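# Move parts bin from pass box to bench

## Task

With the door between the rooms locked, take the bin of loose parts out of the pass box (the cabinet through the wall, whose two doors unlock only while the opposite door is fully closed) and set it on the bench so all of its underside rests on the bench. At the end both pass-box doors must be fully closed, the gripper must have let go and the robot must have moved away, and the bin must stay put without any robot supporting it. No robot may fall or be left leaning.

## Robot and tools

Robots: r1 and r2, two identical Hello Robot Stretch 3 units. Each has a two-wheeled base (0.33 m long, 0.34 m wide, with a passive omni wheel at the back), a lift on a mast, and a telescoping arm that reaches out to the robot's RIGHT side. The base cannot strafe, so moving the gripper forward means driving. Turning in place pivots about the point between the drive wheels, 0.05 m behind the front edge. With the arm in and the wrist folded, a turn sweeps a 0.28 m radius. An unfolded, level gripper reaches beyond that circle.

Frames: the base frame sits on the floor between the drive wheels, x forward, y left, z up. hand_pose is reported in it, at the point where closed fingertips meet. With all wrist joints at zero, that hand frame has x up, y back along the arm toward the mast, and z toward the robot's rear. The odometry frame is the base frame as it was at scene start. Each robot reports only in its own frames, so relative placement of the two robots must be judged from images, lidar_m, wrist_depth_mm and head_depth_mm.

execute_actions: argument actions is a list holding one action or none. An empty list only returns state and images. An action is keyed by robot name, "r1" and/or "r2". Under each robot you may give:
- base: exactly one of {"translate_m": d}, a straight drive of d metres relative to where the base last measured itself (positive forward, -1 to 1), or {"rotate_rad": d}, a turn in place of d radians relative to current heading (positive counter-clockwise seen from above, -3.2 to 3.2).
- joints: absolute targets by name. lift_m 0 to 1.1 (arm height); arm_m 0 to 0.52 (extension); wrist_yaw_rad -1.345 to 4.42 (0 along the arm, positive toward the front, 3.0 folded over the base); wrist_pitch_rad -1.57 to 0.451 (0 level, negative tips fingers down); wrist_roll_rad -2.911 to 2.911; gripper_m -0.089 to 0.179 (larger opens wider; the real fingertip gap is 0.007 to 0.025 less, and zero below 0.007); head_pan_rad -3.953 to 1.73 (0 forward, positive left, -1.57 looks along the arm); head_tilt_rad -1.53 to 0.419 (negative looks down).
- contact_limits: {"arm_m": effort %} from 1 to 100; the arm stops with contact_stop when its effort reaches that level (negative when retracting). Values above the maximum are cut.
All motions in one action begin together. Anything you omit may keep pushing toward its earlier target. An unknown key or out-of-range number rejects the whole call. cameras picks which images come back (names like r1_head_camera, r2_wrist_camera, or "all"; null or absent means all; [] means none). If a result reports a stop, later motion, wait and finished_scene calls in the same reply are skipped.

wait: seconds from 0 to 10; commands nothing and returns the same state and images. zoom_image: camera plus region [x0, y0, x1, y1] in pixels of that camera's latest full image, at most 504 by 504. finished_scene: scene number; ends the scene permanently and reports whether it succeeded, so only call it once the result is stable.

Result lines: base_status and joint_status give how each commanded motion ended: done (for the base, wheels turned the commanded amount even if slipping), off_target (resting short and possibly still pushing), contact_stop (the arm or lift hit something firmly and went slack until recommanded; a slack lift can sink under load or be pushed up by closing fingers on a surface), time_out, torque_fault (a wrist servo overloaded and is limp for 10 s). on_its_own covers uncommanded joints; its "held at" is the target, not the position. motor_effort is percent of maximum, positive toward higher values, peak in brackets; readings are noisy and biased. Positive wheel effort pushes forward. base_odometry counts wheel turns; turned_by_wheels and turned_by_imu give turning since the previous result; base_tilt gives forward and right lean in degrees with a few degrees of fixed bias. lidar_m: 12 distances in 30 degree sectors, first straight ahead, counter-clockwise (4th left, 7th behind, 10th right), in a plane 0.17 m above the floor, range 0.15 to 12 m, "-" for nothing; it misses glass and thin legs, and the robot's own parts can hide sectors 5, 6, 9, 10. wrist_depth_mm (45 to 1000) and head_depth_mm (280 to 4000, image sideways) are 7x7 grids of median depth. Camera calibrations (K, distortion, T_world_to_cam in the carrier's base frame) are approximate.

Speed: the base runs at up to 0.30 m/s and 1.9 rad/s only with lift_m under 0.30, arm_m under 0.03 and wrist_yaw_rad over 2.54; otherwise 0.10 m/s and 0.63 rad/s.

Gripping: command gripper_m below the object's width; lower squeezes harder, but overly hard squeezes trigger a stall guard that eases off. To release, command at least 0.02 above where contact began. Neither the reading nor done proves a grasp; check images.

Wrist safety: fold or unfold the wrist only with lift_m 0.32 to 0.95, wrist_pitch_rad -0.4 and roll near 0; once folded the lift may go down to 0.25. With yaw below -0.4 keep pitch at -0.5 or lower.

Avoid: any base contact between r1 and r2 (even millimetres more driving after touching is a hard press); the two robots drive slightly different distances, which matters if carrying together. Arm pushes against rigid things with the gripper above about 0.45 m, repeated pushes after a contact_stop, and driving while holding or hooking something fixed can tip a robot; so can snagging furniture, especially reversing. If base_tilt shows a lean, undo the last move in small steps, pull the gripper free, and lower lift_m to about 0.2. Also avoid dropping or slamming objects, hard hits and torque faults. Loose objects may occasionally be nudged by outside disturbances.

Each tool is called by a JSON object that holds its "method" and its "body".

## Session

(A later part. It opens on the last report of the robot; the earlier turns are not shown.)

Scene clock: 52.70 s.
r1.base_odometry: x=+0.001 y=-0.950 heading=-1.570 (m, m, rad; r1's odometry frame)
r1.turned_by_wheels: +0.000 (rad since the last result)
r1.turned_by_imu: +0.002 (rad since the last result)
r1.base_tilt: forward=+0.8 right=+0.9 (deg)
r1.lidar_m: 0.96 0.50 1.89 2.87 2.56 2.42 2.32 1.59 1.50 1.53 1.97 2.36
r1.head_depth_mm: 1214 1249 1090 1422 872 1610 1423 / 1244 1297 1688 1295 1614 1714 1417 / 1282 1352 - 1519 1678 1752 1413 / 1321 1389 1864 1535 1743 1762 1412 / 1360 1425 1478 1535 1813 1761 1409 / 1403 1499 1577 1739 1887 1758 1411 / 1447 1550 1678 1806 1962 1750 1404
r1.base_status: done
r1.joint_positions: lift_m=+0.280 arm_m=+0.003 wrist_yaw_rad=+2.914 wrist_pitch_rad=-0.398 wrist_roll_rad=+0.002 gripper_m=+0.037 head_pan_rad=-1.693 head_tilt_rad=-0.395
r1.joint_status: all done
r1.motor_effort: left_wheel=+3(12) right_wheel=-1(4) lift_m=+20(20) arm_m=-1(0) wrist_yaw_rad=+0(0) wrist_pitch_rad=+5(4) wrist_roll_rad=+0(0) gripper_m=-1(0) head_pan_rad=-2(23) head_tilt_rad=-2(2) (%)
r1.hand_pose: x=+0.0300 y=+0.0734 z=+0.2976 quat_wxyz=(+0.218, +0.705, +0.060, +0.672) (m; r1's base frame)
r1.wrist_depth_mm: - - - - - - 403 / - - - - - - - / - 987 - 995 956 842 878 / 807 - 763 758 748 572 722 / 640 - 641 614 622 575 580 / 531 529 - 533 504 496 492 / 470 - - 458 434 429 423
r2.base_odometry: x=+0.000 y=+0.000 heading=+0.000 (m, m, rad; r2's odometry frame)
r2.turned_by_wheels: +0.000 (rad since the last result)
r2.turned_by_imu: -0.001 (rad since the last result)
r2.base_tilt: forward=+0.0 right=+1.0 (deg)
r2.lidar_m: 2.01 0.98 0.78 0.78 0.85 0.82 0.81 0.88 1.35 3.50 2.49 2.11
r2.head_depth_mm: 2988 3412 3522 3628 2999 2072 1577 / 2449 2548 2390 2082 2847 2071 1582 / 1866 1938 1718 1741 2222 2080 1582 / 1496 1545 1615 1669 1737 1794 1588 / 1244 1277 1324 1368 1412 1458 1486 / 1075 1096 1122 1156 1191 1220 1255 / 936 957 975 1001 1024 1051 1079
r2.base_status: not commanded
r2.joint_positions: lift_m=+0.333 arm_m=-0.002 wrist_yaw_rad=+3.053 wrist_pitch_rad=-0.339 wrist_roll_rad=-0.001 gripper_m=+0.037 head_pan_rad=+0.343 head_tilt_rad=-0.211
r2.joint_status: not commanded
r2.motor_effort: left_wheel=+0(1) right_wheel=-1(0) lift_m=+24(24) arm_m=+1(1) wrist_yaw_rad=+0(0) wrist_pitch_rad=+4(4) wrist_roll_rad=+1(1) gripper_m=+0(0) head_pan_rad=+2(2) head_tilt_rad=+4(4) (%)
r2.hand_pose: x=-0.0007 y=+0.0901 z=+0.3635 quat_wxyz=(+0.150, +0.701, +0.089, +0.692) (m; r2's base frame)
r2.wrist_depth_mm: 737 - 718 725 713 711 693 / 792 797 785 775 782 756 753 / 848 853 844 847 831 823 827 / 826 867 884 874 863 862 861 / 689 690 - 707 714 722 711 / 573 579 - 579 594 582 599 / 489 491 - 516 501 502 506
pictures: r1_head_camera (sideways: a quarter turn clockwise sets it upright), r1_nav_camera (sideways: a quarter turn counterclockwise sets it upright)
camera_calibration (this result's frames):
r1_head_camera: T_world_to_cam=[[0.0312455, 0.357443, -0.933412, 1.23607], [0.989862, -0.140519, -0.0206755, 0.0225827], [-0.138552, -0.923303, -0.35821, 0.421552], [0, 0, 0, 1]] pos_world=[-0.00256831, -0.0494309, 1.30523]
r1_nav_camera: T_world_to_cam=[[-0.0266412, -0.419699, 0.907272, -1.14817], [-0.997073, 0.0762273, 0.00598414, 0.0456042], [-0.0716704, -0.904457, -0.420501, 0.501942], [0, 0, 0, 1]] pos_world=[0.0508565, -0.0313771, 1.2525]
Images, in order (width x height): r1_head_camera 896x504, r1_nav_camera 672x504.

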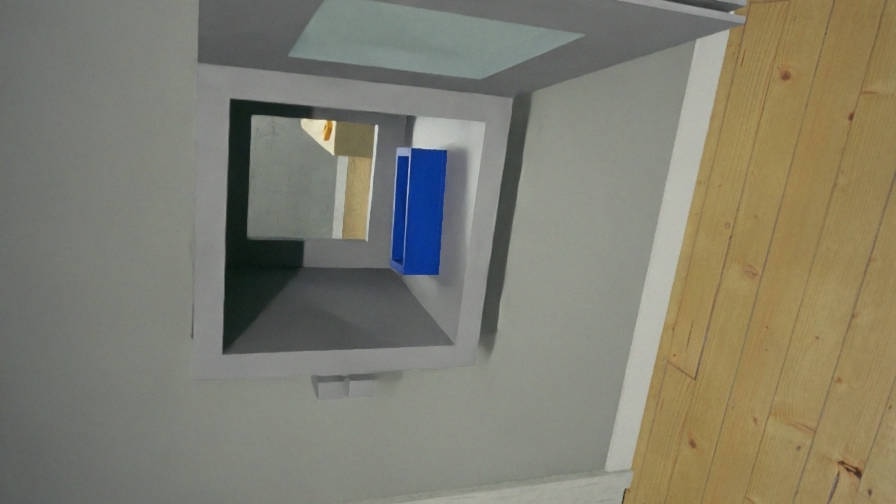

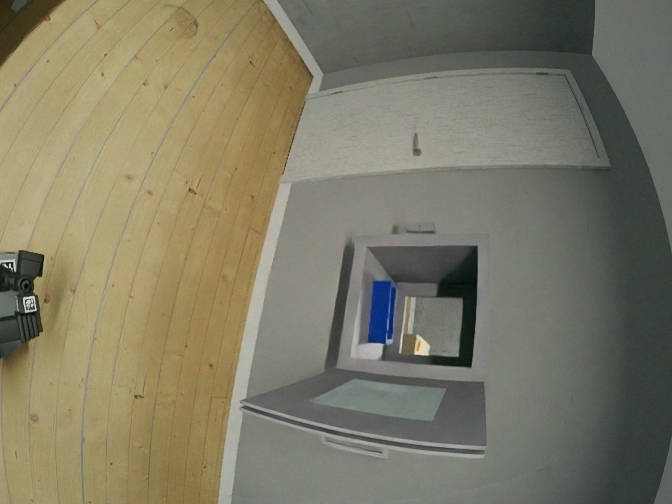

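{"method": "execute_actions", "body": {"actions": [{"r1":{"base":{"translate_m":-0.16}}}], "cameras": []}}

{"method": "execute_actions", "body": {"actions": [{"r1":{"base":{"rotate_rad":-1.57}}}], "cameras": []}}

{"method": "execute_actions", "body": {"actions": [{"r1":{"base":{"translate_m":0.55}}}], "cameras": []}}

{"method": "execute_actions", "body": {"actions": [{"r1":{"base":{"rotate_rad":1.57},"joints":{"lift_m":0.36}}}], "cameras": []}}

{"method": "execute_actions", "body": {"actions": [{"r1":{"joints":{"wrist_yaw_rad":0,"gripper_m":0.12,"head_pan_rad":-1.6,"head_tilt_rad":-0.6}}}], "cameras": ["r1_head_camera","r1_nav_camera"]}}

Scene clock: 86.30 s.
r1.base_odometry: x=+0.001 y=-0.790 heading=-1.570 (m, m, rad; r1's odometry frame)
r1.turned_by_wheels: +0.000 (rad since the last result)
r1.turned_by_imu: -0.002 (rad since the last result)
r1.base_tilt: forward=+0.9 right=+0.9 (deg)
r1.lidar_m: 1.12 0.63 1.98 2.95 2.41 2.28 2.21 1.53 1.43 1.46 1.90 2.50
r1.head_depth_mm: 1159 1224 1298 1372 1482 1593 1418 / 1190 1225 594 644 703 1600 1417 / 1223 1274 1191 1249 1581 1678 1416 / 1256 1328 - 1490 1667 1746 1416 / 1292 1369 1780 1502 1728 1765 1409 / 1340 1398 1450 1505 1806 1750 1407 / 1374 1455 1376 1732 1887 1749 1406
r1.base_status: done
r1.joint_positions: lift_m=+0.280 arm_m=+0.003 wrist_yaw_rad=+2.914 wrist_pitch_rad=-0.398 wrist_roll_rad=+0.002 gripper_m=+0.037 head_pan_rad=-1.693 head_tilt_rad=-0.395
r1.joint_status: not commanded
r1.motor_effort: left_wheel=+3(11) right_wheel=-1(5) lift_m=+20(20) arm_m=+0(0) wrist_yaw_rad=+0(0) wrist_pitch_rad=+4(4) wrist_roll_rad=+1(0) gripper_m=+0(0) head_pan_rad=-3(2) head_tilt_rad=+0(1) (%)
r1.hand_pose: x=+0.0300 y=+0.0734 z=+0.2976 quat_wxyz=(+0.218, +0.705, +0.060, +0.672) (m; r1's base frame)
r1.wrist_depth_mm: - - - - - - - / - - - - - - - / - - - 986 961 923 544 / 782 - 769 748 732 735 611 / 634 - 634 614 629 583 582 / 523 536 - 525 501 501 497 / 467 - - 452 432 432 427
r2.base_odometry: x=+0.000 y=+0.000 heading=+0.000 (m, m, rad; r2's odometry frame)
r2.turned_by_wheels: +0.000 (rad since the last result)
r2.turned_by_imu: -0.009 (rad since the last result)
r2.base_tilt: forward=-0.1 right=+1.0 (deg)
r2.lidar_m: 2.01 0.98 0.79 0.78 0.85 0.82 0.81 0.88 1.34 3.51 2.50 2.12
r2.head_depth_mm: 3008 3392 3513 3758 2975 2056 1586 / 2448 2537 2409 2116 2828 2078 1570 / 1878 1974 1729 1744 2224 2075 1584 / 1494 1548 1605 1680 1722 1796 1583 / 1251 1286 1323 1370 1399 1464 1481 / 1074 1098 1123 1163 1190 1221 1257 / 940 958 981 1004 1023 1050 1077
r2.base_status: not commanded
r2.joint_positions: lift_m=+0.333 arm_m=-0.002 wrist_yaw_rad=+3.053 wrist_pitch_rad=-0.339 wrist_roll_rad=-0.001 gripper_m=+0.037 head_pan_rad=+0.343 head_tilt_rad=-0.211
r2.joint_status: not commanded
r2.motor_effort: left_wheel=+0(0) right_wheel=-1(1) lift_m=+24(24) arm_m=+0(1) wrist_yaw_rad=+0(1) wrist_pitch_rad=+4(4) wrist_roll_rad=+1(1) gripper_m=+0(0) head_pan_rad=+2(2) head_tilt_rad=+4(5) (%)
r2.hand_pose: x=-0.0007 y=+0.0901 z=+0.3635 quat_wxyz=(+0.150, +0.701, +0.089, +0.692) (m; r2's base frame)
r2.wrist_depth_mm: 733 - 730 712 710 708 709 / 808 805 783 776 775 770 751 / 830 866 844 844 848 833 822 / 829 881 875 889 874 874 869 / 685 686 - 708 721 721 722 / 574 581 - 583 595 589 593 / 491 495 - 513 502 503 502
pictures: none
No camera images: the call's "cameras" was empty. Leave "cameras" out to get every camera's image.

Scene clock: 88.47 s.
r1.base_odometry: x=+0.001 y=-0.790 heading=-3.140 (m, m, rad; r1's odometry frame)
r1.turned_by_wheels: -1.570 (rad since the last result)
r1.turned_by_imu: -1.579 (rad since the last result)
r1.base_tilt: forward=+0.8 right=+0.9 (deg)
r1.lidar_m: 1.47 1.93 2.50 1.12 1.33 1.98 2.95 2.40 2.27 2.17 1.52 1.44
r1.head_depth_mm: 1835 1950 2058 2207 2292 1775 1416 / 1885 2008 2130 2286 2352 1764 1411 / 1948 2063 2200 2363 2343 1778 1416 / 2007 2137 2292 2458 2324 1762 1408 / 2069 2207 2373 2550 2345 1755 1415 / 2144 2306 2475 2644 2333 1753 1399 / 2062 2143 2228 2322 2230 1756 1408
r1.base_status: done
r1.joint_positions: lift_m=+0.280 arm_m=+0.003 wrist_yaw_rad=+2.914 wrist_pitch_rad=-0.398 wrist_roll_rad=+0.002 gripper_m=+0.037 head_pan_rad=-1.693 head_tilt_rad=-0.396
r1.joint_status: not commanded
r1.motor_effort: left_wheel=+3(13) right_wheel=-2(6) lift_m=+20(20) arm_m=-1(0) wrist_yaw_rad=+1(0) wrist_pitch_rad=+4(4) wrist_roll_rad=+0(0) gripper_m=+0(0) head_pan_rad=-2(2) head_tilt_rad=-1(2) (%)
r1.hand_pose: x=+0.0300 y=+0.0734 z=+0.2976 quat_wxyz=(+0.218, +0.705, +0.060, +0.672) (m; r1's base frame)
r1.wrist_depth_mm: - - - - - - - / - - - - - - - / - - - - 973 927 933 / 767 - 758 769 746 718 717 / 639 - 634 601 628 587 582 / 529 526 - 525 502 499 503 / 463 - - 449 433 427 426
r2.base_odometry: x=+0.000 y=+0.000 heading=+0.000 (m, m, rad; r2's odometry frame)
r2.turned_by_wheels: +0.000 (rad since the last result)
r2.turned_by_imu: -0.001 (rad since the last result)
r2.base_tilt: forward=-0.2 right=+1.0 (deg)
r2.lidar_m: 2.01 0.98 0.78 0.78 0.85 0.82 0.81 0.88 1.35 3.51 2.50 2.12
r2.head_depth_mm: 3033 3417 3546 3769 3010 2065 1583 / 2467 2525 2411 2108 2834 2074 1584 / 1877 1962 1714 1744 2202 2086 1581 / 1493 1557 1608 1673 1712 1785 1586 / 1249 1283 1324 1366 1405 1457 1488 / 1071 1097 1126 1159 1187 1219 1265 / 940 959 979 1003 1026 1053 1076
r2.base_status: not commanded
r2.joint_positions: lift_m=+0.333 arm_m=-0.002 wrist_yaw_rad=+3.053 wrist_pitch_rad=-0.339 wrist_roll_rad=-0.001 gripper_m=+0.037 head_pan_rad=+0.343 head_tilt_rad=-0.211
r2.joint_status: not commanded
r2.motor_effort: left_wheel=+0(0) right_wheel=+0(1) lift_m=+24(24) arm_m=+0(0) wrist_yaw_rad=+0(0) wrist_pitch_rad=+4(4) wrist_roll_rad=+1(1) gripper_m=+0(0) head_pan_rad=+2(2) head_tilt_rad=+4(4) (%)
r2.hand_pose: x=-0.0007 y=+0.0901 z=+0.3635 quat_wxyz=(+0.150, +0.701, +0.089, +0.692) (m; r2's base frame)
r2.wrist_depth_mm: 736 - 728 722 722 701 703 / 802 802 785 784 769 764 752 / 848 869 861 849 837 825 819 / 840 872 874 849 866 877 865 / 691 695 - 710 722 711 719 / 574 584 - 581 592 594 596 / 487 494 - 517 506 511 506
pictures: none
No camera images: the call's "cameras" was empty. Leave "cameras" out to get every camera's image.

Scene clock: 92.03 s.
r1.base_odometry: x=-0.549 y=-0.791 heading=-3.139 (m, m, rad; r1's odometry frame)
r1.turned_by_wheels: +0.000 (rad since the last result)
r1.turned_by_imu: +0.001 (rad since the last result)
r1.base_tilt: forward=+0.8 right=+0.9 (deg)
r1.lidar_m: 0.96 1.27 2.25 2.31 1.69 1.02 3.45 2.66 2.52 1.43 0.99 0.94
r1.head_depth_mm: 2040 2157 2291 2439 2367 1775 1419 / 2088 2219 2365 2542 2342 1773 1414 / 2161 2318 2435 2623 2347 1766 1415 / 2237 2370 2532 2723 2350 1759 1413 / 1957 2066 2196 2344 2248 1760 1408 / 1609 1676 1762 1842 1936 1759 1411 / 1351 1418 1498 1600 1695 - -
r1.base_status: done
r1.joint_positions: lift_m=+0.280 arm_m=+0.003 wrist_yaw_rad=+2.914 wrist_pitch_rad=-0.398 wrist_roll_rad=+0.002 gripper_m=+0.037 head_pan_rad=-1.693 head_tilt_rad=-0.396
r1.joint_status: not commanded
r1.motor_effort: left_wheel=+3(12) right_wheel=-1(3) lift_m=+20(20) arm_m=-1(0) wrist_yaw_rad=+0(0) wrist_pitch_rad=+4(4) wrist_roll_rad=+0(0) gripper_m=+0(1) head_pan_rad=-3(2) head_tilt_rad=-2(1) (%)
r1.hand_pose: x=+0.0300 y=+0.0734 z=+0.2976 quat_wxyz=(+0.218, +0.705, +0.060, +0.672) (m; r1's base frame)
r1.wrist_depth_mm: - - - - - - - / - - - - - - - / - - 992 961 967 940 916 / 808 - 768 761 741 720 725 / 642 - 638 607 616 584 577 / 538 522 - 522 510 496 493 / 470 - - 451 433 435 426
r2.base_odometry: x=+0.000 y=+0.000 heading=+0.000 (m, m, rad; r2's odometry frame)
r2.turned_by_wheels: +0.000 (rad since the last result)
r2.turned_by_imu: -0.001 (rad since the last result)
r2.base_tilt: forward=-0.2 right=+1.2 (deg)
r2.lidar_m: 2.01 0.98 0.78 0.78 0.85 0.82 0.81 0.88 1.35 3.51 2.49 2.12
r2.head_depth_mm: 3020 3387 3568 3746 3009 2069 1577 / 2462 2531 2404 2097 2849 2060 1589 / 1866 1958 1725 1742 2210 2078 1578 / 1497 1547 1606 1675 1738 1817 1584 / 1259 1285 1323 1360 1412 1457 1482 / 1070 1097 1126 1159 1182 1225 1254 / 937 955 982 999 1026 1049 1080
r2.base_status: not commanded
r2.joint_positions: lift_m=+0.333 arm_m=-0.002 wrist_yaw_rad=+3.053 wrist_pitch_rad=-0.339 wrist_roll_rad=-0.001 gripper_m=+0.037 head_pan_rad=+0.343 head_tilt_rad=-0.211
r2.joint_status: not commanded
r2.motor_effort: left_wheel=+0(0) right_wheel=-1(1) lift_m=+24(24) arm_m=+1(1) wrist_yaw_rad=+0(0) wrist_pitch_rad=+4(5) wrist_roll_rad=+0(0) gripper_m=+0(1) head_pan_rad=+2(2) head_tilt_rad=+4(4) (%)
r2.hand_pose: x=-0.0007 y=+0.0901 z=+0.3635 quat_wxyz=(+0.150, +0.701, +0.089, +0.692) (m; r2's base frame)
r2.wrist_depth_mm: 734 - 725 713 711 703 701 / 798 812 782 781 770 754 758 / 846 859 840 841 825 834 819 / 830 871 875 875 861 856 854 / 696 692 - 700 708 713 724 / 574 581 - 585 595 587 596 / 489 495 - 516 498 501 509
pictures: none
No camera images: the call's "cameras" was empty. Leave "cameras" out to get every camera's image.

Scene clock: 95.17 s.
r1.base_odometry: x=-0.549 y=-0.791 heading=-1.570 (m, m, rad; r1's odometry frame)
r1.turned_by_wheels: +1.570 (rad since the last result)
r1.turned_by_imu: +1.587 (rad since the last result)
r1.base_tilt: forward=+0.8 right=+1.0 (deg)
r1.lidar_m: 2.30 1.25 1.02 3.45 2.68 2.52 1.44 1.00 0.94 0.97 1.26 2.25
r1.head_depth_mm: 749 772 659 690 727 759 1133 / 772 796 2935 1297 991 851 1181 / 794 821 - 1342 989 1131 1237 / 817 846 - 1373 1004 1182 1286 / 844 882 1208 1237 1002 1237 1335 / 870 906 959 1009 967 1294 1368 / 902 781 821 875 1199 1359 1403
r1.base_status: done
r1.joint_positions: lift_m=+0.360 arm_m=+0.003 wrist_yaw_rad=+2.914 wrist_pitch_rad=-0.398 wrist_roll_rad=+0.002 gripper_m=+0.037 head_pan_rad=-1.693 head_tilt_rad=-0.396
r1.joint_status: all done
r1.motor_effort: left_wheel=-2(8) right_wheel=+2(8) lift_m=+46(51) arm_m=+0(0) wrist_yaw_rad=-1(0) wrist_pitch_rad=+4(5) wrist_roll_rad=+0(1) gripper_m=+0(0) head_pan_rad=-3(4) head_tilt_rad=-1(1) (%)
r1.hand_pose: x=+0.0300 y=+0.0734 z=+0.3766 quat_wxyz=(+0.218, +0.705, +0.060, +0.672) (m; r1's base frame)
r1.wrist_depth_mm: - - - - - - - / - - - - - - - / - - - - - - - / 955 - 896 898 907 870 853 / 761 - 760 729 729 716 690 / 629 632 - 607 608 592 589 / 541 535 - 535 519 509 509
r2.base_odometry: x=+0.000 y=+0.000 heading=+0.000 (m, m, rad; r2's odometry frame)
r2.turned_by_wheels: +0.000 (rad since the last result)
r2.turned_by_imu: -0.001 (rad since the last result)
r2.base_tilt: forward=-0.1 right=+1.1 (deg)
r2.lidar_m: 2.01 0.98 0.78 0.78 0.85 0.81 0.81 0.88 1.35 3.52 2.49 2.12
r2.head_depth_mm: 3028 3373 3552 3753 2982 2065 1572 / 2460 2551 2406 2095 2786 2079 1581 / 1857 1953 1720 1737 2238 2071 1576 / 1513 1551 1608 1667 1743 1790 1589 / 1250 1291 1327 1364 1422 1460 1489 / 1071 1097 1121 1153 1188 1223 1258 / 940 957 983 1004 1025 1051 1076
r2.base_status: not commanded
r2.joint_positions: lift_m=+0.333 arm_m=-0.002 wrist_yaw_rad=+3.053 wrist_pitch_rad=-0.339 wrist_roll_rad=-0.001 gripper_m=+0.037 head_pan_rad=+0.343 head_tilt_rad=-0.211
r2.joint_status: not commanded
r2.motor_effort: left_wheel=+0(0) right_wheel=-1(1) lift_m=+24(24) arm_m=+1(1) wrist_yaw_rad=+0(0) wrist_pitch_rad=+5(4) wrist_roll_rad=+1(1) gripper_m=+0(1) head_pan_rad=+2(2) head_tilt_rad=+4(4) (%)
r2.hand_pose: x=-0.0007 y=+0.0901 z=+0.3635 quat_wxyz=(+0.150, +0.701, +0.089, +0.692) (m; r2's base frame)
r2.wrist_depth_mm: 737 - 729 715 704 706 706 / 802 794 777 782 776 761 761 / 846 868 858 850 829 823 813 / 820 871 878 872 853 860 862 / 693 692 - 704 725 722 718 / 577 578 - 576 590 594 593 / 492 490 - 513 499 506 504
pictures: none
No camera images: the call's "cameras" was empty. Leave "cameras" out to get every camera's image.

Scene clock: 97.63 s.
r1.base_odometry: x=-0.549 y=-0.791 heading=-1.570 (m, m, rad; r1's odometry frame)
r1.turned_by_wheels: +0.000 (rad since the last result)
r1.turned_by_imu: +0.000 (rad since the last result)
r1.base_tilt: forward=+0.9 right=+0.9 (deg)
r1.lidar_m: 2.31 1.26 1.02 3.47 2.67 2.52 1.44 1.00 0.94 0.97 1.26 2.25
r1.head_depth_mm: 580 3309 1239 976 850 1247 1243 / 602 - 1298 978 1155 1315 1247 / 625 - 1327 993 1225 1377 1243 / 651 1199 1280 1004 1300 1437 1236 / 680 964 1057 1020 1384 1472 1234 / 735 811 895 999 1487 1469 1237 / 927 1033 1190 1366 1599 1467 1232
r1.base_status: not commanded
r1.joint_positions: lift_m=+0.360 arm_m=+0.003 wrist_yaw_rad=+0.002 wrist_pitch_rad=-0.398 wrist_roll_rad=+0.002 gripper_m=+0.120 head_pan_rad=-1.607 head_tilt_rad=-0.592
r1.joint_status: all done
r1.motor_effort: left_wheel=-2(2) right_wheel=+2(2) lift_m=+45(45) arm_m=+0(0) wrist_yaw_rad=-2(3) wrist_pitch_rad=+4(4) wrist_roll_rad=+0(0) gripper_m=+0(78) head_pan_rad=+2(11) head_tilt_rad=-3(14) (%)
r1.hand_pose: x=-0.0210 y=-0.3744 z=+0.3766 quat_wxyz=(+0.693, +0.141, -0.693, -0.140) (m; r1's base frame)
r1.wrist_depth_mm: - 991 854 736 658 580 526 / - - 931 819 709 624 566 / - - - 911 776 682 607 / 963 935 924 890 807 726 657 / 757 752 754 722 716 730 678 / 630 646 617 617 603 - 595 / 544 522 528 522 517 504 510
r2.base_odometry: x=+0.000 y=+0.000 heading=+0.000 (m, m, rad; r2's odometry frame)
r2.turned_by_wheels: +0.000 (rad since the last result)
r2.turned_by_imu: -0.001 (rad since the last result)
r2.base_tilt: forward=-0.1 right=+1.0 (deg)
r2.lidar_m: 2.01 0.98 0.79 0.78 0.85 0.81 0.81 0.88 1.35 3.51 2.49 2.13
r2.head_depth_mm: 3052 3388 3545 3712 2992 2065 1580 / 2447 2521 2387 2106 2800 2076 1570 / 1858 1961 1725 1752 2242 2073 1587 / 1490 1553 1612 1680 1728 1792 1579 / 1249 1282 1321 1367 1412 1465 1490 / 1067 1102 1126 1160 1189 1219 1256 / 939 963 978 1002 1024 1050 1073
r2.base_status: not commanded
r2.joint_positions: lift_m=+0.333 arm_m=-0.002 wrist_yaw_rad=+3.053 wrist_pitch_rad=-0.339 wrist_roll_rad=-0.001 gripper_m=+0.037 head_pan_rad=+0.343 head_tilt_rad=-0.211
r2.joint_status: not commanded
r2.motor_effort: left_wheel=-1(0) right_wheel=-1(2) lift_m=+24(24) arm_m=+1(0) wrist_yaw_rad=+0(0) wrist_pitch_rad=+5(4) wrist_roll_rad=+0(1) gripper_m=+0(0) head_pan_rad=+2(2) head_tilt_rad=+4(4) (%)
r2.hand_pose: x=-0.0007 y=+0.0901 z=+0.3635 quat_wxyz=(+0.150, +0.701, +0.089, +0.692) (m; r2's base frame)
r2.wrist_depth_mm: 736 - 727 717 713 720 710 / 797 799 783 782 764 757 764 / 850 862 841 827 829 831 825 / 837 864 867 871 853 864 859 / 682 700 - 709 718 710 723 / 571 586 - 585 584 589 591 / 492 495 - 518 498 505 508
pictures: r1_head_camera (sideways: a quarter turn clockwise sets it upright), r1_nav_camera (sideways: a quarter turn counterclockwise sets it upright)
camera_calibration (this result's frames):
r1_head_camera: T_world_to_cam=[[0.00692899, 0.534215, -0.84532, 1.1213], [0.998417, -0.050881, -0.0239712, 0.0268154], [-0.0558166, -0.843816, -0.533722, 0.64943], [0, 0, 0, 1]] pos_world=[0.00170644, -0.0496536, 1.29512]
r1_nav_camera: T_world_to_cam=[[0.00321567, -0.589562, 0.807717, -1.01852], [-0.999948, -0.00967526, -0.00308112, 0.0574241], [0.00963137, -0.807665, -0.589563, 0.721416], [0, 0, 0, 1]] pos_world=[0.0537481, -0.0172634, 1.24817]
Images, in order (width x height): r1_head_camera 896x504, r1_nav_camera 672x504.

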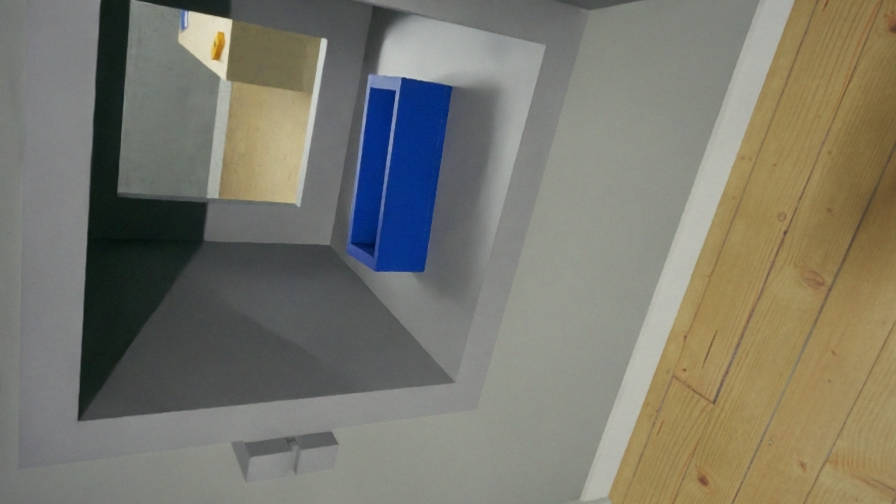

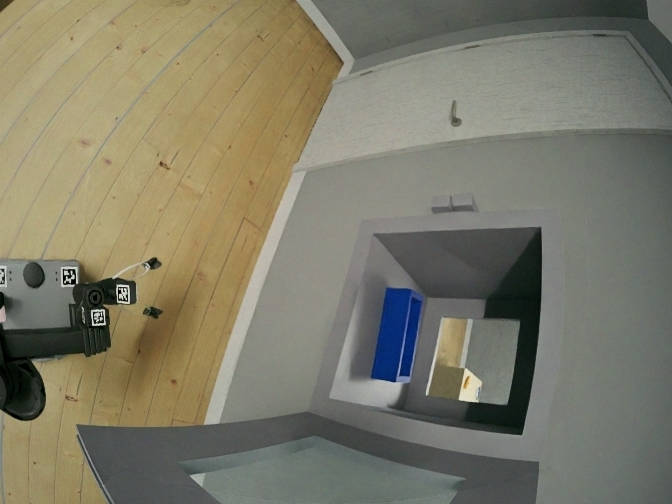

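{"method": "execute_actions", "body": {"actions": [{"r1":{"base":{"rotate_rad":-0.7}}}], "cameras": []}}

{"method": "execute_actions", "body": {"actions": [{"r1":{"base":{"translate_m":0.2}}}], "cameras": []}}

{"method": "execute_actions", "body": {"actions": [{"r1":{"base":{"rotate_rad":0.7}}}], "cameras": []}}

{"method": "execute_actions", "body": {"actions": [{"r1":{"base":{"translate_m":-0.25},"joints":{"lift_m":0.98,"wrist_pitch_rad":-0.8,"wrist_roll_rad":1.57,"head_tilt_rad":-0.75}}}], "cameras": ["r1_head_camera","r1_nav_camera","r1_wrist_camera"]}}

Scene clock: 114.83 s.
r1.base_odometry: x=-0.549 y=-0.791 heading=-2.269 (m, m, rad; r1's odometry frame)
r1.turned_by_wheels: -0.700 (rad since the last result)
r1.turned_by_imu: -0.709 (rad since the last result)
r1.base_tilt: forward=+0.8 right=+0.9 (deg)
r1.lidar_m: 1.93 2.26 1.26 1.02 3.40 2.87 2.52 1.82 1.08 0.94 0.95 1.11
r1.head_depth_mm: - - - - 286 298 320 / - - 286 717 318 348 384 / - 296 325 1152 1331 1418 482 / 316 342 982 1107 1253 571 1185 / 383 416 941 1036 704 1357 1235 / 479 539 623 742 1140 1330 1233 / 568 620 715 915 1112 1276 1232
r1.base_status: done
r1.joint_positions: lift_m=+0.360 arm_m=+0.003 wrist_yaw_rad=+0.001 wrist_pitch_rad=-0.398 wrist_roll_rad=+0.002 gripper_m=+0.120 head_pan_rad=-1.607 head_tilt_rad=-0.593
r1.joint_status: not commanded
r1.motor_effort: left_wheel=+4(9) right_wheel=-2(3) lift_m=+46(46) arm_m=-1(1) wrist_yaw_rad=-2(3) wrist_pitch_rad=+5(4) wrist_roll_rad=+0(1) gripper_m=+0(0) head_pan_rad=+2(2) head_tilt_rad=-2(3) (%)
r1.hand_pose: x=-0.0212 y=-0.3744 z=+0.3766 quat_wxyz=(+0.693, +0.141, -0.693, -0.140) (m; r1's base frame)
r1.wrist_depth_mm: 564 591 626 676 716 788 846 / 607 634 683 730 775 858 947 / 663 691 748 816 861 941 - / 703 756 821 854 887 869 858 / 737 738 739 728 741 733 703 / 630 651 620 620 600 - 582 / 543 520 534 523 523 500 518
r2.base_odometry: x=+0.000 y=+0.000 heading=+0.000 (m, m, rad; r2's odometry frame)
r2.turned_by_wheels: +0.000 (rad since the last result)
r2.turned_by_imu: -0.004 (rad since the last result)
r2.base_tilt: forward=-0.1 right=+1.0 (deg)
r2.lidar_m: 2.01 0.98 0.79 0.78 0.85 0.81 0.81 0.88 1.34 3.51 2.49 2.13
r2.head_depth_mm: 3020 3402 3551 3737 3005 2060 1577 / 2447 2533 2409 2105 2812 2083 1577 / 1870 1944 1718 1750 2220 2070 1591 / 1500 1544 1610 1655 1733 1784 1582 / 1250 1284 1325 1369 1414 1462 1482 / 1076 1102 1131 1158 1187 1221 1257 / 942 959 979 1002 1029 1051 1078
r2.base_status: not commanded
r2.joint_positions: lift_m=+0.333 arm_m=-0.002 wrist_yaw_rad=+3.053 wrist_pitch_rad=-0.339 wrist_roll_rad=-0.001 gripper_m=+0.037 head_pan_rad=+0.343 head_tilt_rad=-0.211
r2.joint_status: not commanded
r2.motor_effort: left_wheel=+0(0) right_wheel=+0(1) lift_m=+24(24) arm_m=+1(1) wrist_yaw_rad=+0(0) wrist_pitch_rad=+4(4) wrist_roll_rad=+1(1) gripper_m=-1(1) head_pan_rad=+2(2) head_tilt_rad=+4(4) (%)
r2.hand_pose: x=-0.0007 y=+0.0901 z=+0.3635 quat_wxyz=(+0.150, +0.701, +0.089, +0.692) (m; r2's base frame)
r2.wrist_depth_mm: 730 - 728 720 720 713 707 / 801 795 784 768 760 757 748 / 852 853 832 831 846 834 826 / 839 877 871 849 859 867 878 / 690 694 - 703 715 714 718 / 576 584 - 582 591 593 598 / 493 496 - 520 496 503 505
pictures: none
No camera images: the call's "cameras" was empty. Leave "cameras" out to get every camera's image.

Scene clock: 118.00 s.
r1.base_odometry: x=-0.678 y=-0.944 heading=-2.269 (m, m, rad; r1's odometry frame)
r1.turned_by_wheels: +0.000 (rad since the last result)
r1.turned_by_imu: +0.000 (rad since the last result)
r1.base_tilt: forward=+0.8 right=+0.9 (deg)
r1.lidar_m: 1.84 2.06 1.21 1.19 1.06 3.12 2.72 1.73 1.02 0.90 0.90 1.05
r1.head_depth_mm: 419 438 1044 1192 1370 586 1210 / 472 501 994 1137 686 709 1247 / 539 572 622 689 754 1408 1242 / 579 630 696 781 1202 1371 1239 / 563 804 928 939 1149 1333 1233 / 547 1114 1221 937 850 1266 1230 / 532 3114 2699 912 818 1209 1229
r1.base_status: done
r1.joint_positions: lift_m=+0.360 arm_m=+0.003 wrist_yaw_rad=+0.001 wrist_pitch_rad=-0.398 wrist_roll_rad=+0.002 gripper_m=+0.120 head_pan_rad=-1.607 head_tilt_rad=-0.593
r1.joint_status: not commanded
r1.motor_effort: left_wheel=+3(9) right_wheel=-2(2) lift_m=+46(45) arm_m=-1(0) wrist_yaw_rad=-2(1) wrist_pitch_rad=+5(4) wrist_roll_rad=+0(0) gripper_m=+0(0) head_pan_rad=+2(1) head_tilt_rad=-2(3) (%)
r1.hand_pose: x=-0.0212 y=-0.3744 z=+0.3766 quat_wxyz=(+0.693, +0.141, -0.693, -0.140) (m; r1's base frame)
r1.wrist_depth_mm: 524 552 601 632 676 721 767 / 566 591 641 677 734 802 872 / 609 650 697 758 817 859 951 / 680 710 771 809 855 861 858 / 705 760 742 732 724 726 693 / 631 652 611 612 605 - 590 / 540 527 526 526 521 510 509
r2.base_odometry: x=+0.000 y=+0.000 heading=+0.000 (m, m, rad; r2's odometry frame)
r2.turned_by_wheels: +0.000 (rad since the last result)
r2.turned_by_imu: -0.001 (rad since the last result)
r2.base_tilt: forward=-0.1 right=+1.0 (deg)
r2.lidar_m: 2.01 0.98 0.78 0.78 0.85 0.82 0.81 0.88 1.35 3.50 2.49 2.13
r2.head_depth_mm: 2999 3403 3553 3744 2977 2057 1568 / 2463 2540 2393 2104 2842 2068 1576 / 1857 1947 1710 1747 2223 2054 1586 / 1499 1559 1607 1653 1735 1791 1585 / 1256 1280 1326 1366 1410 1457 1491 / 1070 1096 1127 1155 1186 1221 1258 / 938 959 979 1001 1027 1048 1084
r2.base_status: not commanded
r2.joint_positions: lift_m=+0.333 arm_m=-0.002 wrist_yaw_rad=+3.053 wrist_pitch_rad=-0.339 wrist_roll_rad=-0.001 gripper_m=+0.037 head_pan_rad=+0.343 head_tilt_rad=-0.211
r2.joint_status: not commanded
r2.motor_effort: left_wheel=+0(0) right_wheel=-1(1) lift_m=+24(24) arm_m=+1(0) wrist_yaw_rad=+0(0) wrist_pitch_rad=+4(5) wrist_roll_rad=+0(1) gripper_m=+0(0) head_pan_rad=+2(2) head_tilt_rad=+4(4) (%)
r2.hand_pose: x=-0.0007 y=+0.0901 z=+0.3635 quat_wxyz=(+0.150, +0.701, +0.089, +0.692) (m; r2's base frame)
r2.wrist_depth_mm: 731 - 732 723 712 723 695 / 797 814 784 774 773 762 754 / 836 849 854 851 833 818 818 / 831 881 875 884 861 860 858 / 697 694 - 700 708 720 718 / 573 583 - 586 592 590 600 / 490 494 - 512 501 508 505
pictures: none
No camera images: the call's "cameras" was empty. Leave "cameras" out to get every camera's image.

Scene clock: 120.07 s.
r1.base_odometry: x=-0.678 y=-0.944 heading=-1.569 (m, m, rad; r1's odometry frame)
r1.turned_by_wheels: +0.700 (rad since the last result)
r1.turned_by_imu: +0.707 (rad since the last result)
r1.base_tilt: forward=+0.9 right=+0.9 (deg)
r1.lidar_m: 2.10 1.19 1.06 3.48 2.88 2.71 1.36 0.95 0.90 0.91 1.20 2.06
r1.head_depth_mm: 539 - 2702 918 835 1177 1247 / 561 1152 1248 931 859 1250 1243 / 583 974 1139 965 1162 1335 1237 / 607 732 820 897 1235 1391 1238 / 648 705 757 1111 1316 1427 1233 / 862 954 1069 1212 1415 1465 1230 / 901 1006 1130 1286 1490 1460 1231
r1.base_status: done
r1.joint_positions: lift_m=+0.360 arm_m=+0.003 wrist_yaw_rad=+0.001 wrist_pitch_rad=-0.398 wrist_roll_rad=+0.002 gripper_m=+0.120 head_pan_rad=-1.607 head_tilt_rad=-0.593
r1.joint_status: not commanded
r1.motor_effort: left_wheel=-2(6) right_wheel=+3(6) lift_m=+45(45) arm_m=-1(0) wrist_yaw_rad=-2(3) wrist_pitch_rad=+4(5) wrist_roll_rad=+0(1) gripper_m=+0(0) head_pan_rad=+2(2) head_tilt_rad=-2(2) (%)
r1.hand_pose: x=-0.0212 y=-0.3744 z=+0.3766 quat_wxyz=(+0.693, +0.141, -0.693, -0.140) (m; r1's base frame)
r1.wrist_depth_mm: - 929 798 689 611 543 491 / - - 888 743 664 579 528 / - - 981 822 718 630 558 / 957 938 928 869 767 677 607 / 744 757 742 721 714 704 632 / 633 640 627 606 605 - 576 / 540 519 536 529 525 497 506
r2.base_odometry: x=+0.000 y=+0.000 heading=+0.000 (m, m, rad; r2's odometry frame)
r2.turned_by_wheels: +0.000 (rad since the last result)
r2.turned_by_imu: -0.001 (rad since the last result)
r2.base_tilt: forward=-0.1 right=+1.1 (deg)
r2.lidar_m: 2.01 0.98 0.79 0.78 0.85 0.82 0.81 0.88 1.35 3.51 2.49 2.12
r2.head_depth_mm: 3011 3425 3532 3707 2969 2071 1572 / 2441 2544 2396 2092 2841 2071 1581 / 1876 1954 1713 1737 2233 2060 1580 / 1502 1551 1610 1674 1735 1796 1584 / 1247 1287 1321 1362 1405 1453 1480 / 1066 1096 1126 1156 1184 1222 1260 / 940 956 981 1003 1029 1052 1074
r2.base_status: not commanded
r2.joint_positions: lift_m=+0.333 arm_m=-0.002 wrist_yaw_rad=+3.053 wrist_pitch_rad=-0.339 wrist_roll_rad=-0.001 gripper_m=+0.037 head_pan_rad=+0.343 head_tilt_rad=-0.211
r2.joint_status: not commanded
r2.motor_effort: left_wheel=+0(0) right_wheel=+0(0) lift_m=+24(24) arm_m=+1(1) wrist_yaw_rad=+0(0) wrist_pitch_rad=+4(4) wrist_roll_rad=+1(1) gripper_m=+0(1) head_pan_rad=+2(2) head_tilt_rad=+4(4) (%)
r2.hand_pose: x=-0.0007 y=+0.0901 z=+0.3635 quat_wxyz=(+0.150, +0.701, +0.089, +0.692) (m; r2's base frame)
r2.wrist_depth_mm: 735 - 716 723 709 703 702 / 798 799 781 772 771 764 773 / 842 849 842 844 839 813 820 / 821 886 884 885 859 878 858 / 689 687 - 709 710 705 725 / 576 576 - 584 586 584 591 / 492 492 - 507 502 504 508
pictures: none
No camera images: the call's "cameras" was empty. Leave "cameras" out to get every camera's image.

Scene clock: 126.53 s.
r1.base_odometry: x=-0.678 y=-0.694 heading=-1.570 (m, m, rad; r1's odometry frame)
r1.turned_by_wheels: +0.000 (rad since the last result)
r1.turned_by_imu: -0.001 (rad since the last result)
r1.base_tilt: forward=+3.8 right=+0.9 (deg)
r1.lidar_m: 2.31 1.40 1.17 3.64 2.65 2.50 1.20 0.83 0.79 0.81 1.06 2.27
r1.head_depth_mm: - 2537 1102 - - - - / - 3454 1094 888 - - - / - 3563 942 883 - - - / 1022 1152 931 857 - - 1118 / 861 970 993 865 1361 - 1153 / 724 801 898 1219 1449 1320 1144 / 632 704 815 1308 1502 1307 1134
r1.base_status: done
r1.joint_positions: lift_m=+0.979 arm_m=+0.003 wrist_yaw_rad=+0.001 wrist_pitch_rad=-0.807 wrist_roll_rad=+1.567 gripper_m=+0.120 head_pan_rad=-1.606 head_tilt_rad=-0.741
r1.joint_status: all done
r1.on_its_own: base_tilt is 3.0 degrees off its reading at the scene's start (forward=+0.8 right=+0.9)
r1.motor_effort: left_wheel=-13(28) right_wheel=-2(8) lift_m=+49(63) arm_m=+0(0) wrist_yaw_rad=-1(1) wrist_pitch_rad=+2(4) wrist_roll_rad=+2(3) gripper_m=+0(0) head_pan_rad=+3(1) head_tilt_rad=-3(13) (%)
r1.hand_pose: x=-0.0214 y=-0.3072 z=+0.9162 quat_wxyz=(+0.002, +0.001, -0.920, -0.393) (m; r1's base frame)
r1.wrist_depth_mm: - 590 504 764 975 920 797 / - 582 512 859 - 945 787 / 813 611 538 957 - 939 813 / 712 727 592 - - 968 838 / 603 683 639 - - 955 831 / 512 555 - - - - 818 / 469 997 - - - - 841
r2.base_odometry: x=+0.000 y=+0.000 heading=+0.000 (m, m, rad; r2's odometry frame)
r2.turned_by_wheels: +0.000 (rad since the last result)
r2.turned_by_imu: -0.002 (rad since the last result)
r2.base_tilt: forward=-0.1 right=+1.0 (deg)
r2.lidar_m: 2.01 0.98 0.79 0.78 0.85 0.82 0.81 0.88 1.35 3.50 2.50 2.13
r2.head_depth_mm: 2989 3386 3548 3740 2989 2048 1574 / 2463 2515 2395 2126 2825 2062 1573 / 1854 1952 1716 1746 2221 2072 1579 / 1495 1542 1611 1666 1739 1791 1581 / 1251 1283 1332 1371 1407 1460 1485 / 1072 1097 1127 1155 1190 1221 1255 / 937 958 982 1001 1028 1051 1073
r2.base_status: not commanded
r2.joint_positions: lift_m=+0.333 arm_m=-0.002 wrist_yaw_rad=+3.053 wrist_pitch_rad=-0.339 wrist_roll_rad=-0.001 gripper_m=+0.037 head_pan_rad=+0.343 head_tilt_rad=-0.211
r2.joint_status: not commanded
r2.motor_effort: left_wheel=+0(0) right_wheel=-1(1) lift_m=+24(24) arm_m=+1(1) wrist_yaw_rad=+0(0) wrist_pitch_rad=+4(5) wrist_roll_rad=+0(0) gripper_m=+0(1) head_pan_rad=+2(2) head_tilt_rad=+5(5) (%)
r2.hand_pose: x=-0.0007 y=+0.0901 z=+0.3635 quat_wxyz=(+0.150, +0.701, +0.089, +0.692) (m; r2's base frame)
r2.wrist_depth_mm: 734 - 729 727 715 712 710 / 792 800 797 772 772 769 756 / 847 856 835 844 831 830 826 / 836 874 884 870 858 862 860 / 690 688 - 700 708 723 722 / 572 577 - 586 588 591 592 / 490 493 - 513 503 503 506
pictures: r1_head_camera (sideways: a quarter turn clockwise sets it upright), r1_nav_camera (sideways: a quarter turn counterclockwise sets it upright), r1_wrist_camera
camera_calibration (this result's frames):
r1_head_camera: T_world_to_cam=[[0.0101729, 0.65349, -0.756867, 1.00597], [0.99863, -0.0454899, -0.0258543, 0.0292608], [-0.0513253, -0.755567, -0.653058, 0.80465], [0, 0, 0, 1]] pos_world=[0.0018445, -0.0480954, 1.28763]
r1_nav_camera: T_world_to_cam=[[0.000279481, -0.702647, 0.711538, -0.893143], [-0.999897, -0.0103957, -0.00987301, 0.0662648], [0.0143341, -0.711463, -0.702578, 0.868395], [0, 0, 0, 1]] pos_world=[0.0540599, -0.00904476, 1.24627]
r1_wrist_camera: T_world_to_cam=[[0.0214765, 0.718769, -0.694917, 0.859693], [0.983554, 0.109487, 0.143642, -0.0414863], [0.17933, -0.686573, -0.704598, 0.600587], [0, 0, 0, 1]] pos_world=[-0.0853626, -0.201031, 1.02655]
Images, in order (width x height): r1_head_camera 896x504, r1_nav_camera 672x504, r1_wrist_camera 644x364.

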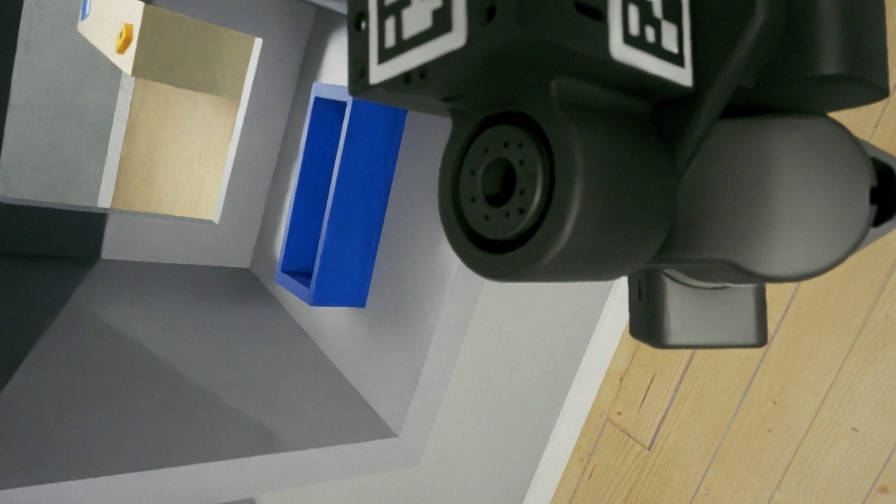

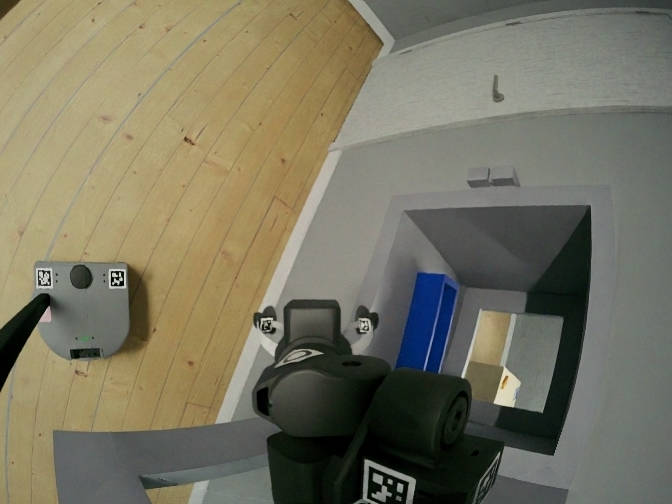

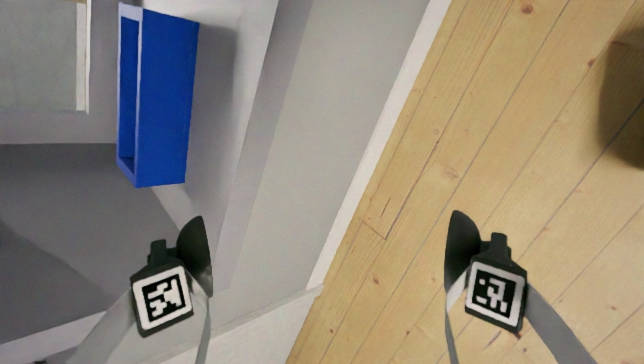

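Tilted; something is snagging on the door. Undo.

{"method": "execute_actions", "body": {"actions": [{"r1":{"base":{"translate_m":0.09}}}], "cameras": ["r1_head_camera","r1_nav_camera"]}}

Scene clock: 134.03 s.
r1.base_odometry: x=-0.678 y=-0.784 heading=-1.570 (m, m, rad; r1's odometry frame)
r1.turned_by_wheels: +0.000 (rad since the last result)
r1.turned_by_imu: -0.001 (rad since the last result)
r1.base_tilt: forward=+0.8 right=+0.9 (deg)
r1.lidar_m: 2.25 1.33 1.13 3.59 2.72 2.57 1.26 0.88 0.82 0.85 1.10 2.20
r1.head_depth_mm: - 2554 1106 - - - - / - 3487 938 - - - - / - 1201 948 872 - - - / 990 1118 934 867 - - 1116 / 805 897 963 896 1430 - 1157 / 681 744 830 1268 1486 1322 1154 / 621 700 1121 1361 1536 1330 1147
r1.base_status: done
r1.joint_positions: lift_m=+0.980 arm_m=+0.003 wrist_yaw_rad=+0.001 wrist_pitch_rad=-0.807 wrist_roll_rad=+1.567 gripper_m=+0.120 head_pan_rad=-1.606 head_tilt_rad=-0.741
r1.joint_status: not commanded
r1.motor_effort: left_wheel=+0(13) right_wheel=+1(9) lift_m=+41(48) arm_m=-1(0) wrist_yaw_rad=-1(1) wrist_pitch_rad=+2(2) wrist_roll_rad=+2(2) gripper_m=+0(0) head_pan_rad=+1(1) head_tilt_rad=-3(3) (%)
r1.hand_pose: x=-0.0214 y=-0.3072 z=+0.9165 quat_wxyz=(+0.002, +0.001, -0.920, -0.393) (m; r1's base frame)
r1.wrist_depth_mm: - 559 488 790 - 906 766 / - 594 511 900 - 939 778 / 829 631 563 - - 943 824 / 665 731 612 - - 972 814 / 553 629 - - - 952 850 / 486 528 - - - - 858 / 469 993 - - - - 838
r2.base_odometry: x=+0.000 y=+0.000 heading=+0.000 (m, m, rad; r2's odometry frame)
r2.turned_by_wheels: +0.000 (rad since the last result)
r2.turned_by_imu: -0.002 (rad since the last result)
r2.base_tilt: forward=-0.1 right=+1.1 (deg)
r2.lidar_m: 2.01 0.98 0.79 0.78 0.85 0.82 0.81 0.88 1.35 3.51 2.49 2.12
r2.head_depth_mm: 3019 3404 3565 3718 3006 2057 1582 / 2444 2546 2402 2088 2832 2055 1576 / 1861 1957 1722 1750 2228 2082 1578 / 1498 1546 1603 1667 1737 1798 1582 / 1247 1285 1320 1361 1404 1459 1488 / 1076 1092 1126 1157 1193 1224 1257 / 940 957 977 999 1027 1049 1076
r2.base_status: not commanded
r2.joint_positions: lift_m=+0.333 arm_m=-0.002 wrist_yaw_rad=+3.053 wrist_pitch_rad=-0.339 wrist_roll_rad=-0.001 gripper_m=+0.037 head_pan_rad=+0.343 head_tilt_rad=-0.211
r2.joint_status: not commanded
r2.motor_effort: left_wheel=+0(0) right_wheel=-1(1) lift_m=+24(24) arm_m=+1(1) wrist_yaw_rad=+0(0) wrist_pitch_rad=+4(4) wrist_roll_rad=+1(0) gripper_m=+0(0) head_pan_rad=+2(2) head_tilt_rad=+4(5) (%)
r2.hand_pose: x=-0.0007 y=+0.0901 z=+0.3635 quat_wxyz=(+0.150, +0.701, +0.089, +0.692) (m; r2's base frame)
r2.wrist_depth_mm: 748 - 725 727 708 718 695 / 793 801 785 770 767 760 760 / 845 854 838 838 841 823 827 / 831 868 880 863 853 883 860 / 683 692 - 710 710 720 722 / 577 583 - 589 596 593 593 / 489 492 - 511 502 504 510
pictures: r1_head_camera (sideways: a quarter turn clockwise sets it upright), r1_nav_camera (sideways: a quarter turn counterclockwise sets it upright)
camera_calibration (this result's frames):
r1_head_camera: T_world_to_cam=[[0.0101854, 0.653846, -0.756559, 1.00557], [0.998631, -0.045478, -0.0258593, 0.0292674], [-0.0513148, -0.75526, -0.653414, 0.805113], [0, 0, 0, 1]] pos_world=[0.00184473, -0.0480887, 1.2876]
r1_nav_camera: T_world_to_cam=[[0.0002677, -0.702981, 0.711208, -0.892713], [-0.999897, -0.0103908, -0.00989422, 0.0662924], [0.0143455, -0.711132, -0.702912, 0.86883], [0, 0, 0, 1]] pos_world=[0.0540608, -0.00901864, 1.24627]
Images, in order (width x height): r1_head_camera 896x504, r1_nav_camera 672x504.

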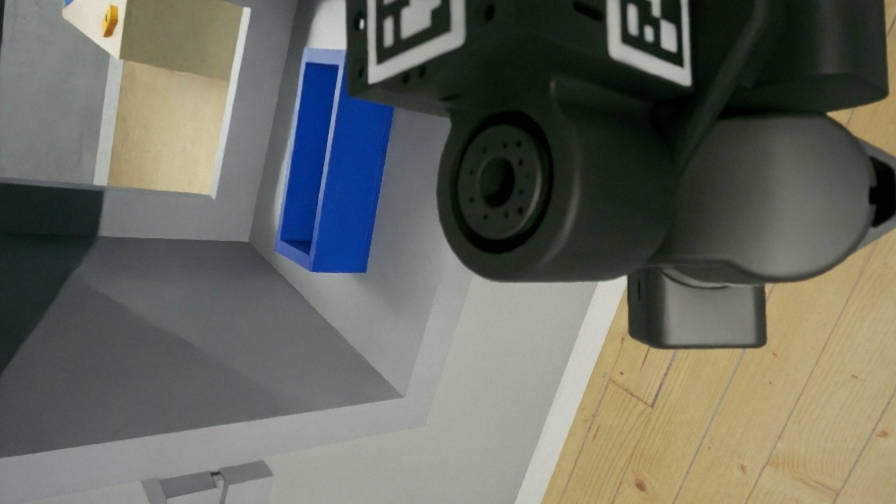

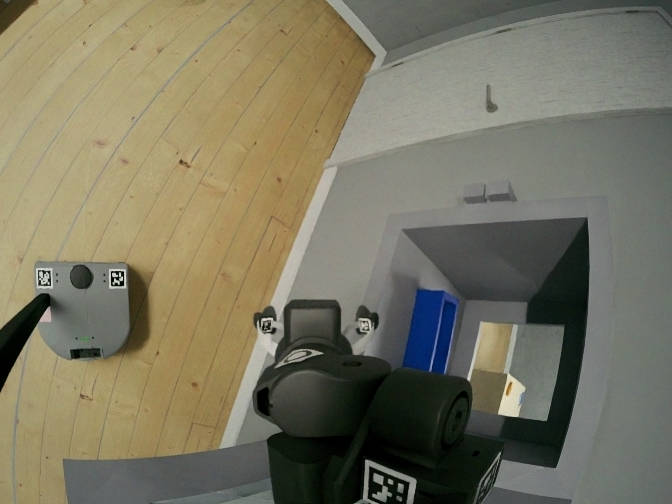

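{"method": "execute_actions", "body": {"actions": [{"r1":{"base":{"rotate_rad":-0.13},"joints":{"arm_m":0.42,"lift_m":1.0}}}], "cameras": ["r1_head_camera","r1_wrist_camera"]}}

Scene clock: 147.47 s.
r1.base_odometry: x=-0.678 y=-0.784 heading=-1.700 (m, m, rad; r1's odometry frame)
r1.turned_by_wheels: -0.130 (rad since the last result)
r1.turned_by_imu: -0.132 (rad since the last result)
r1.base_tilt: forward=+0.9 right=+0.9 (deg)
r1.lidar_m: 2.21 1.33 1.13 3.51 2.87 2.57 1.49 0.92 0.83 0.83 1.00 1.84
r1.head_depth_mm: 913 - 638 685 761 1293 1164 / - 1865 1060 819 1163 1313 1163 / - - 948 817 1213 1333 1164 / - - 930 841 1272 1334 1159 / 1015 1120 931 863 1340 1333 1152 / 859 931 960 888 1412 1331 1149 / 716 762 815 889 1455 1322 1143
r1.base_status: done
r1.joint_positions: lift_m=+1.000 arm_m=+0.420 wrist_yaw_rad=+0.000 wrist_pitch_rad=-0.807 wrist_roll_rad=+1.568 gripper_m=+0.120 head_pan_rad=-1.606 head_tilt_rad=-0.741
r1.joint_status: all done
r1.motor_effort: left_wheel=+3(7) right_wheel=-2(6) lift_m=+45(46) arm_m=+3(4) wrist_yaw_rad=-1(1) wrist_pitch_rad=+2(2) wrist_roll_rad=+1(2) gripper_m=+0(0) head_pan_rad=+3(1) head_tilt_rad=-2(3) (%)
r1.hand_pose: x=-0.0215 y=-0.7243 z=+0.9363 quat_wxyz=(+0.002, +0.001, -0.920, -0.393) (m; r1's base frame)
r1.wrist_depth_mm: - - 509 289 301 255 219 / - - 539 304 312 261 223 / - - 565 327 323 266 237 / 525 603 585 338 332 270 774 / 494 562 425 364 344 271 837 / 419 447 485 405 357 - 855 / 360 375 406 423 362 994 845
r2.base_odometry: x=+0.000 y=+0.000 heading=+0.000 (m, m, rad; r2's odometry frame)
r2.turned_by_wheels: +0.000 (rad since the last result)
r2.turned_by_imu: -0.003 (rad since the last result)
r2.base_tilt: forward=-0.2 right=+1.2 (deg)
r2.lidar_m: 2.01 0.98 0.79 0.78 0.85 0.82 0.81 0.88 1.34 3.50 2.49 2.13
r2.head_depth_mm: 3020 3391 3582 3761 3004 2070 1581 / 2469 2537 2388 2116 2820 2071 1570 / 1862 1942 1714 1747 2223 2089 1575 / 1499 1555 1608 1670 1740 1801 1587 / 1248 1287 1330 1373 1412 1459 1476 / 1069 1099 1128 1152 1191 1221 1254 / 934 958 978 1002 1027 1050 1082
r2.base_status: not commanded
r2.joint_positions: lift_m=+0.333 arm_m=-0.002 wrist_yaw_rad=+3.053 wrist_pitch_rad=-0.339 wrist_roll_rad=-0.001 gripper_m=+0.037 head_pan_rad=+0.343 head_tilt_rad=-0.211
r2.joint_status: not commanded
r2.motor_effort: left_wheel=+0(0) right_wheel=-1(0) lift_m=+24(24) arm_m=+1(1) wrist_yaw_rad=+0(0) wrist_pitch_rad=+4(4) wrist_roll_rad=+1(0) gripper_m=+0(0) head_pan_rad=+2(2) head_tilt_rad=+4(5) (%)
r2.hand_pose: x=-0.0007 y=+0.0901 z=+0.3635 quat_wxyz=(+0.150, +0.701, +0.089, +0.692) (m; r2's base frame)
r2.wrist_depth_mm: 735 - 724 715 717 708 697 / 790 790 795 771 772 754 756 / 854 860 836 842 837 829 832 / 839 873 882 881 881 856 871 / 698 700 - 702 716 714 720 / 581 586 - 591 586 590 593 / 495 494 - 514 504 501 505
pictures: r1_head_camera (sideways: a quarter turn clockwise sets it upright), r1_wrist_camera
camera_calibration (this result's frames):
r1_head_camera: T_world_to_cam=[[0.0101855, 0.653846, -0.756559, 1.00557], [0.998631, -0.0454781, -0.0258593, 0.0292674], [-0.0513149, -0.75526, -0.653414, 0.805113], [0, 0, 0, 1]] pos_world=[0.00184472, -0.0480887, 1.2876]
r1_wrist_camera: T_world_to_cam=[[0.0226331, 0.718938, -0.694705, 1.17335], [0.983585, 0.108419, 0.144245, 0.0000199141], [0.179022, -0.686566, -0.704683, 0.328502], [0, 0, 0, 1]] pos_world=[-0.0853854, -0.618031, 1.04662]
Images, in order (width x height): r1_head_camera 896x504, r1_wrist_camera 644x364.

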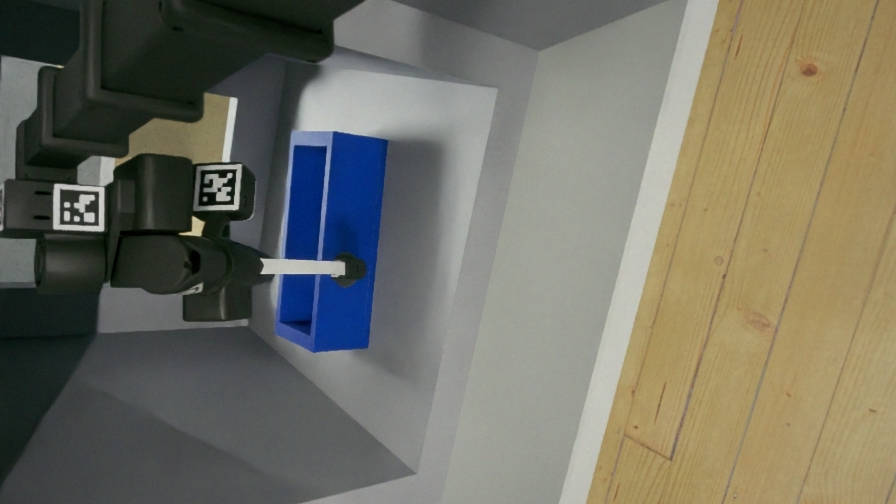

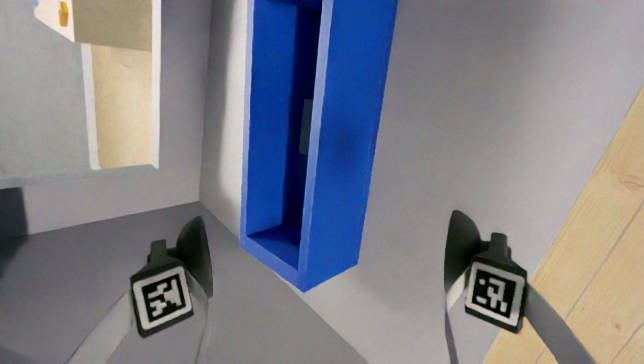

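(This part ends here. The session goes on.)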